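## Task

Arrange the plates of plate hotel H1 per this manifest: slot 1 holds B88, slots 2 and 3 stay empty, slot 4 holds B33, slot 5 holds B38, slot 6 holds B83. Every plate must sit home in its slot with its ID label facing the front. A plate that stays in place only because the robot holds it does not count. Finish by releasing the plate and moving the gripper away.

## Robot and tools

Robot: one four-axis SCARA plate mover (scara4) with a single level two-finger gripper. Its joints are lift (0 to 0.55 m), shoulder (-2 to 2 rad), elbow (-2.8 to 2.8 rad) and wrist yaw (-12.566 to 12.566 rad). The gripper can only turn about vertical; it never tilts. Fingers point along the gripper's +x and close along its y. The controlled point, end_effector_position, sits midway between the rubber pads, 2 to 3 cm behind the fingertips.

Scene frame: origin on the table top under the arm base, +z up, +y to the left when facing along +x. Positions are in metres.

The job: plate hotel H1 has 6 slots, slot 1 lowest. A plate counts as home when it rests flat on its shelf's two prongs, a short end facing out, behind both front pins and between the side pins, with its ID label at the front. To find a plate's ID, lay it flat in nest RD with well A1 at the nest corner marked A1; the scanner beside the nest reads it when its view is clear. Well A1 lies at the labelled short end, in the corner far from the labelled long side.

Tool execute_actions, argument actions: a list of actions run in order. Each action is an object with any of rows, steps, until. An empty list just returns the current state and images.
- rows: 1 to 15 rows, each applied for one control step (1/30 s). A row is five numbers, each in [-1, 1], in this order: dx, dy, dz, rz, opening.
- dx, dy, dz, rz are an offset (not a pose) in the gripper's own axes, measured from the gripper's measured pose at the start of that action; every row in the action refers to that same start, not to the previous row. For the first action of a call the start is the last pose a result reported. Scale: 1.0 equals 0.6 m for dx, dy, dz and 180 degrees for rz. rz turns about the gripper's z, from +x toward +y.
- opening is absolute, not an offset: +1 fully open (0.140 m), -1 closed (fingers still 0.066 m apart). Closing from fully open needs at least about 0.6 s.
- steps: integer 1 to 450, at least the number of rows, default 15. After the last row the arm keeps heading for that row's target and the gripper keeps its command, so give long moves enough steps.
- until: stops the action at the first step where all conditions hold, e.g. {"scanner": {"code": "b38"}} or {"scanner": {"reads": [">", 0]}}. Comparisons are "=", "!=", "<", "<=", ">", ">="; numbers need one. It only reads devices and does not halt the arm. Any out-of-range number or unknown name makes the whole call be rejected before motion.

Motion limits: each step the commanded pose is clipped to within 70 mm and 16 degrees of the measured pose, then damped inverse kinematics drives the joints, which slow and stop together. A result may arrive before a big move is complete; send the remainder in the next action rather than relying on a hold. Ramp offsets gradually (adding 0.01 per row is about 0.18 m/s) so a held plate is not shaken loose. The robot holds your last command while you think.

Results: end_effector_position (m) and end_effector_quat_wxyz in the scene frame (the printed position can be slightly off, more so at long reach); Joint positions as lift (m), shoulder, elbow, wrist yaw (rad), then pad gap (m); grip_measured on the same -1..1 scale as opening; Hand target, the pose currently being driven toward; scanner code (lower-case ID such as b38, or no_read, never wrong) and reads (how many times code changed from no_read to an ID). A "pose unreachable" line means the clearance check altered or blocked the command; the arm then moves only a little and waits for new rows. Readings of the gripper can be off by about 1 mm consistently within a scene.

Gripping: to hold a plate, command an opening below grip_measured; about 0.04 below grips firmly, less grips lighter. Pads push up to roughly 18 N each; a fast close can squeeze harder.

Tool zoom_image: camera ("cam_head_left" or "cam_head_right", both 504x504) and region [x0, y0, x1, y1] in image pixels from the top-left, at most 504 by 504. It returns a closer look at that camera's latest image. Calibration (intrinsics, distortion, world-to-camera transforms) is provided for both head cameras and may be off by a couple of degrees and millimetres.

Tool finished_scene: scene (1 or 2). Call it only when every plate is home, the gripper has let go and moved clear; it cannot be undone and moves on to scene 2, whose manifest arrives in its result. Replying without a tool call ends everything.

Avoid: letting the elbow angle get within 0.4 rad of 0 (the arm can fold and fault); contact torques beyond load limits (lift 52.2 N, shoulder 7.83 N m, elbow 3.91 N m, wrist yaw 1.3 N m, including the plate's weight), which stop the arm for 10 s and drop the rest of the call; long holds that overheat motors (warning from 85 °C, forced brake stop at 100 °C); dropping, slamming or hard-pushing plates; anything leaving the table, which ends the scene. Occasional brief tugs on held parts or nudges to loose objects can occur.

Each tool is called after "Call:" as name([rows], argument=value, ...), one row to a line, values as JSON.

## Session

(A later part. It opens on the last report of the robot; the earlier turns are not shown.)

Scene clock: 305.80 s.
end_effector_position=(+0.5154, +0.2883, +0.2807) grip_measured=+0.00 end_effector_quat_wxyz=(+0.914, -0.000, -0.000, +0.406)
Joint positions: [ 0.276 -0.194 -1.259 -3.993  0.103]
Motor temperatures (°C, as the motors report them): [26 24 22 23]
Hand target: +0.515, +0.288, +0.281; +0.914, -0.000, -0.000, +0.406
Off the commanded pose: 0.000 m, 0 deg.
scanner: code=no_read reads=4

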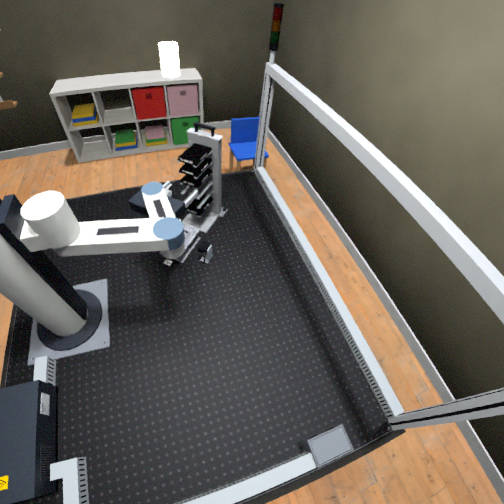

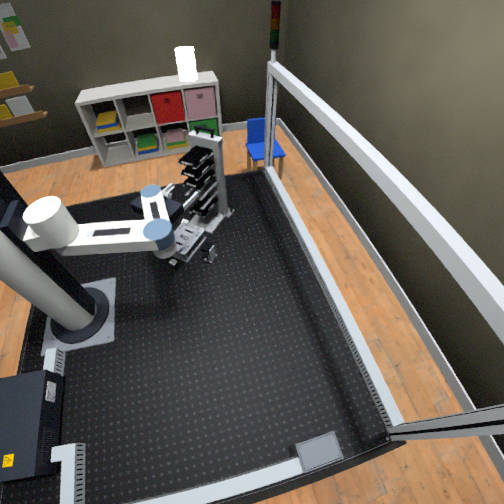

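Good. Slot 4 to nest.

Call:
execute_actions([
  {"rows":[[0.03,0,0,0,-0.1],[0.08,0,0,0,-0.1],[0.2,0,0,0,-0.1]],"steps":24},
  {"rows":[[0,0,0,0,-0.2],[0,0,0,0,-0.2],[0,0,0,0,-0.25],[0,0,0,0,-0.3],[0,0,0,0,-0.36],[0,0,0,0,-0.41],[0,0,0,0,-0.45],[0,0,0,0,-0.48],[0,0,0,0,-0.51],[0,0,0,0,-0.54],[0,0,0,0,-0.57],[0,0,0,0,-0.6]],"steps":18},
  {"rows":[[0,0,0.005,0,-0.6],[0,0,0.01,0,-0.6],[0,0,0.015,0,-0.6],[0,0,0.02,0,-0.6]],"steps":12},
  {"rows":[[-0.01,0,0,0,-0.6],[-0.02,0,0,0,-0.6],[-0.04,0,0,0,-0.6],[-0.06,0,0,0,-0.6],[-0.09,0,0,0,-0.6],[-0.12,0,0,0,-0.6],[-0.15,0,0,0,-0.6],[-0.18,0,0,0,-0.6],[-0.21,0,0,0,-0.6],[-0.25,0,0,0,-0.6],[-0.28,0,0,0,-0.6],[-0.307,0,0,0,-0.6]],"steps":30},
  {"rows":[[0,0,-0.02,0,-0.6],[0,0,-0.05,0,-0.6],[0,0,-0.1,0,-0.6],[0,-0.0068,-0.32,0.003,-0.6]],"steps":34},
  {"rows":[[0,0,-0.002,0,-0.6],[0,0,-0.004,0,-0.6],[0,0,-0.006,0,-0.6],[0,0,-0.008,0,-0.6],[0,0,-0.01,0,-0.6],[0,0,-0.012,0,-0.6],[0,0,-0.014,0,-0.6],[0,0,-0.016,0,-0.6],[0,0,-0.018,0,-0.6]],"steps":16},
])

Scene clock: 321.87 s.
end_effector_position=(+0.4752, +0.2381, +0.0898) grip_measured=-0.55 end_effector_quat_wxyz=(+0.912, -0.000, -0.000, +0.411)
Joint positions: [ 0.085 -0.368 -0.977 -4.092  0.083]
Motor temperatures (°C, as the motors report them): [26 24 22 23]
Hand target: +0.475, +0.238, +0.090; +0.912, -0.000, -0.000, +0.411
Off the commanded pose: 0.000 m, 0 deg.
scanner: code=no_read reads=4

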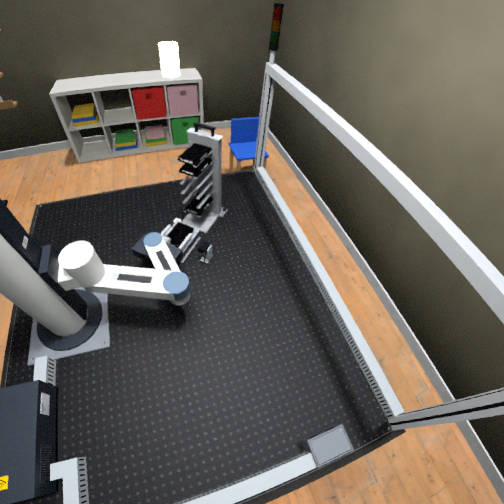

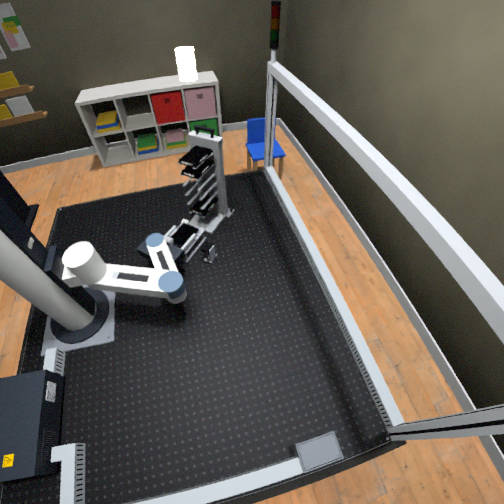

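Call:
execute_actions([
  {"rows":[[0,0,-0.002,0,-0.6],[0,0,-0.004,0,-0.6],[0,0,-0.006,0,-0.6],[0,0,-0.008,0,-0.6]],"steps":10},
  {"rows":[[0,0,0,0,-0.1]],"steps":9},
  {"rows":[[0,0,0.01,0,-0.1]],"steps":9},
])

Call:
zoom_image(camera="cam_head_left", region=[150, 180, 230, 260])

Scene clock: 327.00 s.
end_effector_position=(+0.4753, +0.2383, +0.0910) grip_measured=-0.10 end_effector_quat_wxyz=(+0.912, -0.000, -0.000, +0.411)
Joint positions: [ 0.086 -0.367 -0.977 -4.092  0.099]
Motor temperatures (°C, as the motors report them): [26 24 22 23]
Hand target: +0.475, +0.238, +0.091; +0.912, -0.000, -0.000, +0.411
Off the commanded pose: 0.000 m, 0 deg.
scanner: code=b33 reads=5

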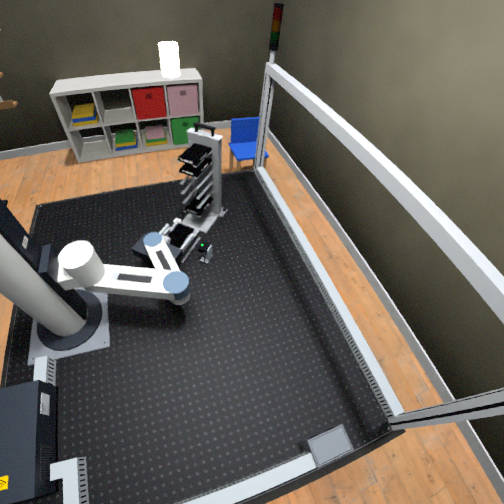

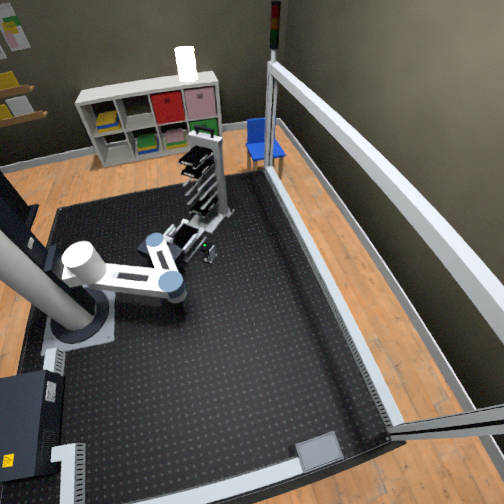

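Region (150, 180, 230, 260) of cam_head_left's 504x504 image, scaled by 6.300, with more detail than that image has.

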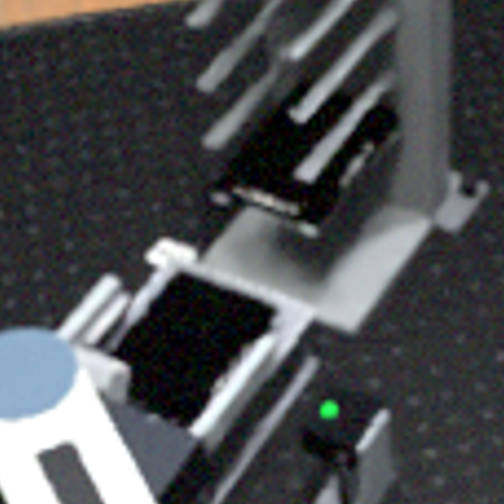

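Call:
execute_actions([
  {"rows":[[0,0,-0.01,0,-0.2],[0,0,-0.01,0,-0.2],[0,0,-0.01,0,-0.2],[0,0,-0.01,0,-0.2],[0,0,-0.01,0,-0.25],[0,0,-0.01,0,-0.3],[0,0,-0.01,0,-0.36],[0,0,-0.01,0,-0.41],[0,0,-0.01,0,-0.45],[0,0,-0.01,0,-0.48],[0,0,-0.01,0,-0.51],[0,0,-0.01,0,-0.54],[0,0,-0.01,0,-0.57],[0,0,-0.01,0,-0.6]],"steps":20},
  {"rows":[[0,0,0.005,0,-0.6],[0,0,0.012,0,-0.6],[0,0,0.025,0,-0.6],[0,0,0.05,0,-0.6],[0,0,0.09,0,-0.6],[0,0,0.13,0,-0.6],[0,0.0068,0.348,-0.0038,-0.6]],"steps":36},
  {"rows":[[0.01,0,0,0,-0.6],[0.02,0,0,0,-0.6],[0.04,0,0,0,-0.6],[0.06,0,0,0,-0.6],[0.09,0,0,0,-0.6],[0.12,0,0,0,-0.6],[0.15,0,0,0,-0.6],[0.18,0,0,0,-0.6],[0.21,0,0,0,-0.6],[0.24,0,0,0,-0.6],[0.27,0,0,0,-0.6],[0.29,0,0,0,-0.6],[0.307,0,0,0,-0.6]],"steps":32},
  {"rows":[[0,0,-0.003,0,-0.6],[0,0,-0.006,0,-0.6],[0,0,-0.009,0,-0.6],[0,0,-0.012,0,-0.6],[0,0,-0.015,0,-0.6],[0,0,-0.018,0,-0.6]],"steps":14},
  {"rows":[[0,0,0,0,0]],"steps":10},
  {"rows":[[-0.03,0,0,0,0],[-0.08,0,0,0,0],[-0.2,0,0,0,0]],"steps":22},
  {"rows":[[0,0,-0.277,0,0]],"steps":28},
  {"rows":[[0.03,0,0,0,-0.1],[0.08,0,0,0,-0.1],[0.2,0,0,0,-0.1]],"steps":24},
  {"rows":[[0,0,0,0,-0.2],[0,0,0,0,-0.2],[0,0,0,0,-0.25],[0,0,0,0,-0.3],[0,0,0,0,-0.36],[0,0,0,0,-0.41],[0,0,0,0,-0.45],[0,0,0,0,-0.48],[0,0,0,0,-0.51],[0,0,0,0,-0.54],[0,0,0,0,-0.57],[0,0,0,0,-0.6]],"steps":18},
])

Call:
zoom_image(camera="cam_head_left", region=[150, 150, 230, 230])

Scene clock: 349.17 s.
end_effector_position=(+0.5952, +0.3772, +0.1167) grip_measured=-0.47 end_effector_quat_wxyz=(+0.914, -0.000, -0.000, +0.407)
Joint positions: [ 0.112  0.137 -1.914 -3.668  0.085]
Motor temperatures (°C, as the motors report them): [26 24 22 23]
Hand target: +0.595, +0.377, +0.117; +0.913, -0.000, -0.000, +0.407
Off the commanded pose: 0.000 m, 0 deg.
scanner: code=no_read reads=5

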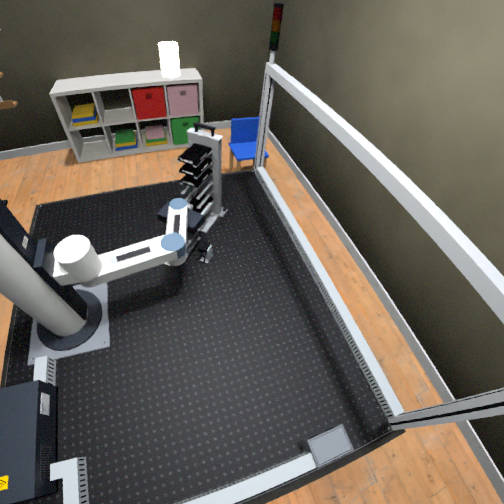

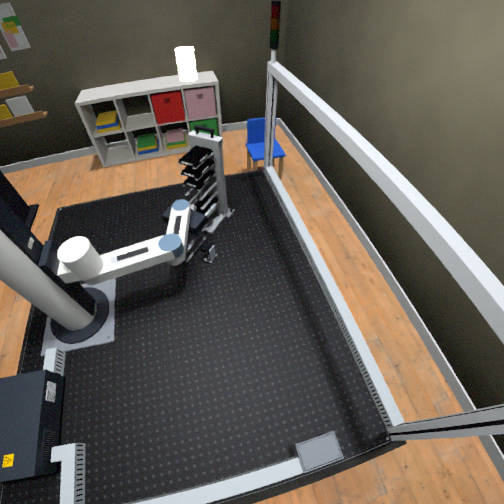

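Region (150, 150, 230, 230) of cam_head_left's 504x504 image, scaled by 6.300, with more detail than that image has.

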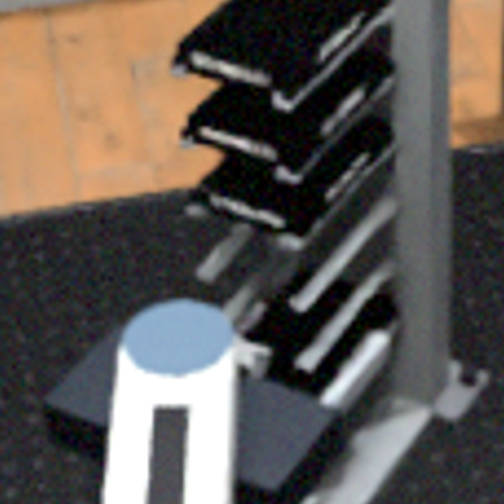

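Call:
execute_actions([
  {"rows":[[0,0,0,0,-0.25]],"steps":8},
  {"rows":[[0,0,0.014,0,-0.25]],"steps":10},
  {"rows":[[0,0,0,0,-0.3],[0,0,0,0,-0.36],[0,0,0,0,-0.41],[0,0,0,0,-0.45],[0,0,0,0,-0.48],[0,0,0,0,-0.51],[0,0,0,0,-0.54],[0,0,0,0,-0.57],[0,0,0,0,-0.6]],"steps":15},
  {"rows":[[0,0,0.005,0,-0.6],[0,0,0.01,0,-0.6],[0,0,0.015,0,-0.6],[0,0,0.018,0,-0.6]],"steps":12},
  {"rows":[[-0.01,0,0,0,-0.6],[-0.02,0,0,0,-0.6],[-0.04,0,0,0,-0.6],[-0.06,0,0,0,-0.6],[-0.09,0,0,0,-0.6],[-0.12,0,0,0,-0.6],[-0.15,0,0,0,-0.6],[-0.18,0,0,0,-0.6],[-0.21,0,0,0,-0.6],[-0.25,0,0,0,-0.6],[-0.28,0,0,0,-0.6],[-0.307,0,0,0,-0.6]],"steps":30},
  {"rows":[[0,0,-0.02,0,-0.6],[0,-0.0068,-0.04,0,-0.6],[0,-0.0068,-0.06,0.002,-0.6]],"steps":18},
  {"rows":[[0,0,-0.002,0,-0.6],[0,0,-0.004,0,-0.6],[0,0,-0.006,0,-0.6],[0,0,-0.008,0,-0.6],[0,0,-0.01,0,-0.6],[0,0,-0.012,0,-0.6],[0,0,-0.014,0,-0.6],[0,0,-0.016,0,-0.6],[0,0,-0.018,0,-0.6],[0,0,-0.02,0,-0.6],[0,0,-0.022,0,-0.6]],"steps":18},
])

Scene clock: 367.60 s.
end_effector_position=(+0.4749, +0.2376, +0.0872) grip_measured=-0.56 end_effector_quat_wxyz=(+0.912, -0.000, -0.000, +0.410)
Joint positions: [ 0.082 -0.368 -0.974 -4.096  0.082]
Motor temperatures (°C, as the motors report them): [26 24 22 23]
Hand target: +0.475, +0.238, +0.087; +0.912, -0.000, -0.000, +0.410
Off the commanded pose: 0.000 m, 0 deg.
scanner: code=b83 reads=6

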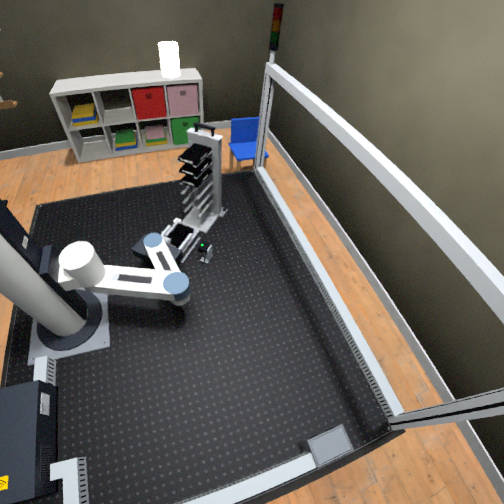

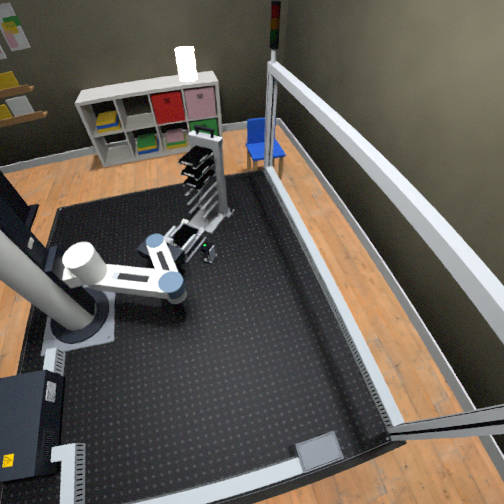

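Call:
execute_actions([
  {"rows":[[0,0,0,0,-0.1]],"steps":9},
  {"rows":[[0,0,0.05,0,-0.1],[0,0,0.1,0,-0.1],[0,0.0068,0.503,-0.003,-0.1]],"steps":38},
  {"rows":[[0.03,0,0,0,-0.1],[0.08,0,0,0,-0.1],[0.307,0,0,0,-0.1]],"steps":30},
  {"rows":[[0,0,0,0,-0.2],[0,0,0,0,-0.2],[0,0,0,0,-0.25],[0,0,0,0,-0.3],[0,0,0,0,-0.36],[0,0,0,0,-0.41],[0,0,0,0,-0.45],[0,0,0,0,-0.48],[0,0,0,0,-0.51],[0,0,0,0,-0.54],[0,0,0,0,-0.57],[0,0,0,0,-0.6]],"steps":18},
  {"rows":[[0,0,0.005,0,-0.6],[0,0,0.01,0,-0.6],[0,0,0.015,0,-0.6],[0,0,0.02,0,-0.6]],"steps":12},
  {"rows":[[-0.01,0,0,0,-0.6],[-0.02,0,0,0,-0.6],[-0.04,0,0,0,-0.6],[-0.06,0,0,0,-0.6],[-0.09,0,0,0,-0.6],[-0.12,0,0,0,-0.6],[-0.15,0,0,0,-0.6],[-0.18,0,0,0,-0.6],[-0.21,0,0,0,-0.6],[-0.25,0,0,0,-0.6]],"steps":28},
  {"rows":[[0,0,-0.02,0,-0.6],[0,0,-0.05,0,-0.6],[0,0,-0.1,0,-0.6],[0,0,-0.446,0,-0.6]],"steps":40},
  {"rows":[[0.01,0,0,0,-0.6],[0.02,0,0,0,-0.6],[0.04,0,0,0,-0.6],[0.06,0,0,0,-0.6],[0.09,0,0,0,-0.6],[0.12,0,0,0,-0.6],[0.15,0,0,0,-0.6],[0.18,0,0,0,-0.6],[0.21,0,0,0,-0.6],[0.23,0,0,0,-0.6],[0.25,0,0,0,-0.6]],"steps":30},
  {"rows":[[0,0,-0.003,0,-0.6],[0,0,-0.006,0,-0.6],[0,0,-0.009,0,-0.6],[0,0,-0.012,0,-0.6],[0,0,-0.015,0,-0.6],[0,0,-0.018,0,-0.6],[0,0,-0.02,0,-0.6]],"steps":15},
])

Call:
execute_actions([
  {"rows":[[0,0,0,0,-0.1]],"steps":9},
  {"rows":[[-0.03,0,0,0,-0.1],[-0.08,0,0,0,-0.1],[-0.307,0,0,0,-0.1]],"steps":30},
  {"rows":[[0,-0.0068,-0.02,0.003,-0.1],[0,-0.0068,-0.04,0.003,-0.1],[0,-0.0068,-0.061,0.003,-0.1]],"steps":16},
  {"rows":[[0,0,0,0,-0.2],[0,0,0,0,-0.2],[0,0,0,0,-0.25],[0,0,0,0,-0.3],[0,0,0,0,-0.36],[0,0,0,0,-0.41],[0,0,0,0,-0.45],[0,0,0,0,-0.48],[0,0,0,0,-0.51],[0,0,0,0,-0.54],[0,0,0,0,-0.57],[0,0,0,0,-0.6]],"steps":18},
])

Call:
zoom_image(camera="cam_head_left", region=[150, 180, 230, 260])

Scene clock: 391.43 s.
end_effector_position=(+0.5953, +0.3769, +0.1220) grip_measured=-0.55 end_effector_quat_wxyz=(+0.914, -0.000, -0.000, +0.406)
Joint positions: [ 0.117  0.137 -1.913 -3.67   0.082]
Motor temperatures (°C, as the motors report them): [26 24 22 23]
Hand target: +0.595, +0.377, +0.121; +0.914, -0.000, -0.000, +0.406
Off the commanded pose: 0.001 m, 0 deg.
scanner: code=b83 reads=6

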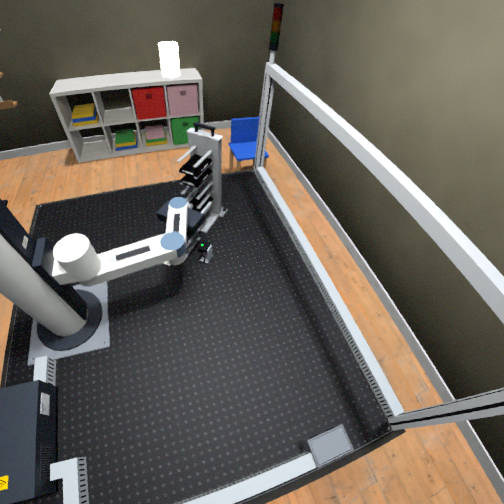

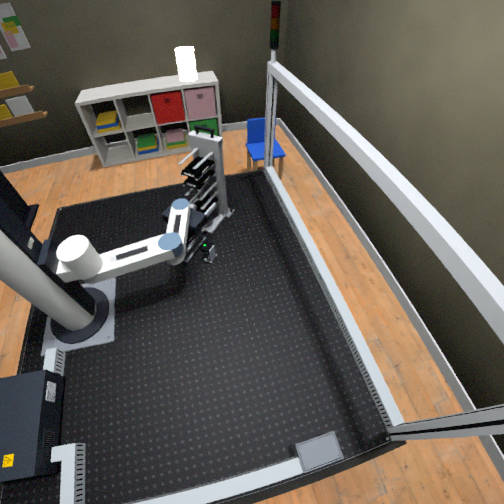

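Scene clock: 393.87 s.
end_effector_position=(+0.4747, +0.2375, +0.0854) grip_measured=-0.56 end_effector_quat_wxyz=(+0.912, -0.000, -0.000, +0.411)
Joint positions: [ 0.08  -0.369 -0.974 -4.094  0.082]
Motor temperatures (°C, as the motors report them): [26 24 22 23]
Hand target: +0.475, +0.238, +0.085; +0.912, -0.000, -0.000, +0.411
Off the commanded pose: 0.000 m, 0 deg.
scanner: code=b83 reads=6

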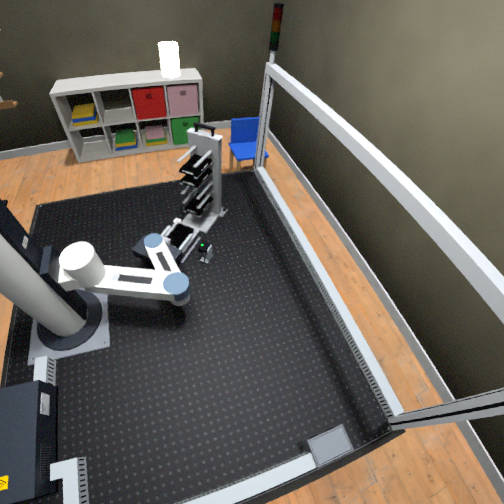

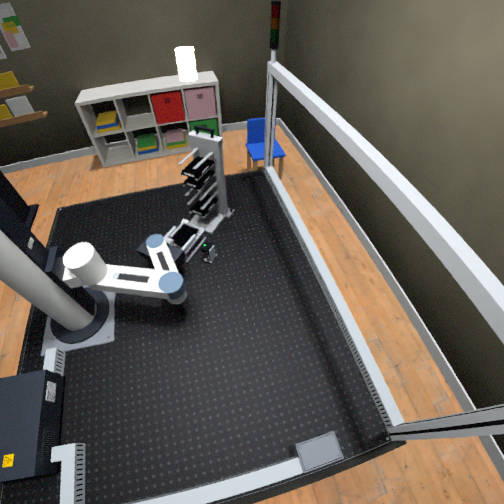

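Region (150, 180, 230, 260) of cam_head_left's 504x504 image, scaled by 6.300, with more detail than that image has.

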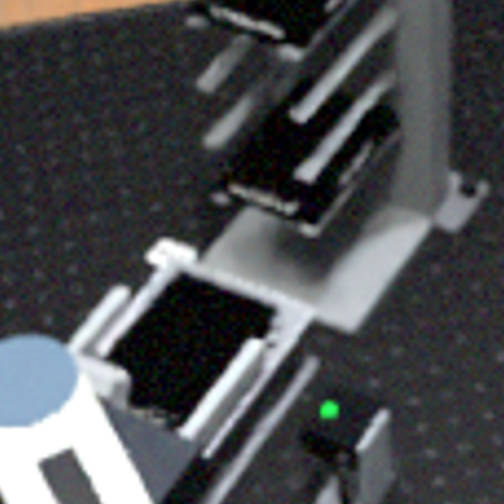

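Pitch ≈53 mm. Release at .389.

Call:
execute_actions([
  {"rows":[[0,0,0.005,0,-0.6],[0,0,0.012,0,-0.6],[0,0,0.025,0,-0.6],[0,0,0.05,0,-0.6],[0,0,0.09,0,-0.6],[0,0,0.13,0,-0.6],[0,0.0068,0.527,-0.0035,-0.6]],"steps":44},
  {"rows":[[0.01,0,0,0,-0.6],[0.02,0,0,0,-0.6],[0.04,0,0,0,-0.6],[0.06,0,0,0,-0.6],[0.09,0,0,0,-0.6],[0.12,0,0,0,-0.6],[0.15,0,0,0,-0.6],[0.18,0,0,0,-0.6],[0.21,0,0,0,-0.6],[0.24,0,0,0,-0.6],[0.27,0,0,0,-0.6],[0.29,0,0,0,-0.6],[0.307,0,0,0,-0.6]],"steps":32},
  {"rows":[[0,0,-0.003,0,-0.6],[0,0,-0.006,0,-0.6],[0,0,-0.009,0,-0.6],[0,0,-0.012,0,-0.6],[0,0,-0.015,0,-0.6],[0,0,-0.018,0,-0.6],[0,0,-0.021,0,-0.6]],"steps":15},
  {"rows":[[0,0,0,0,0]],"steps":10},
  {"rows":[[-0.03,0,0,0,0],[-0.08,0,0,0,0],[-0.33,0,0,0,0]],"steps":28},
])

Call:
zoom_image(camera="cam_head_left", region=[170, 135, 230, 225])

Scene clock: 410.17 s.
end_effector_position=(+0.4623, +0.2299, +0.3890) grip_measured=+0.00 end_effector_quat_wxyz=(+0.914, -0.000, -0.000, +0.406)
Joint positions: [ 0.384 -0.383 -0.908 -4.155  0.103]
Motor temperatures (°C, as the motors report them): [26 24 22 23]
Hand target: +0.462, +0.230, +0.389; +0.914, -0.000, -0.000, +0.406
Off the commanded pose: 0.000 m, 0 deg.
scanner: code=no_read reads=6

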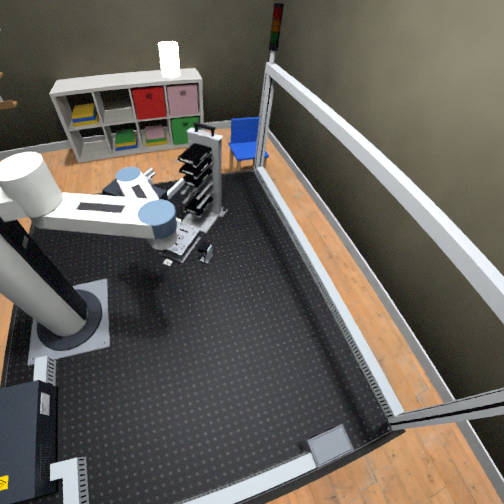

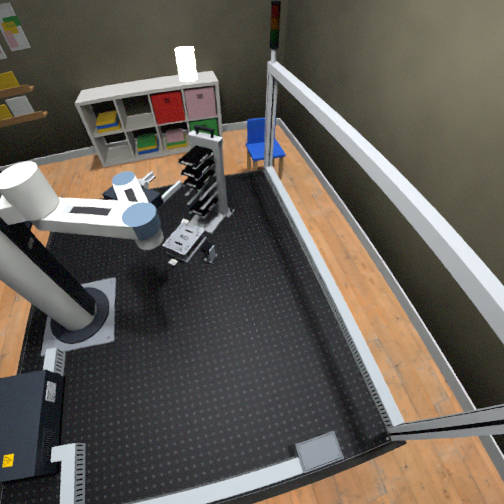

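Region (170, 135, 230, 225) of cam_head_left's 504x504 image, scaled by 5.600, with more detail than that image has.

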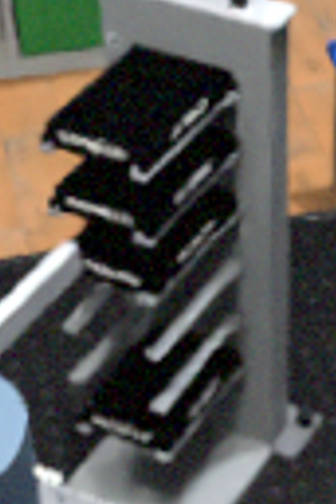

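Call:
finished_scene(scene=1)

The scene is finished: the task was done.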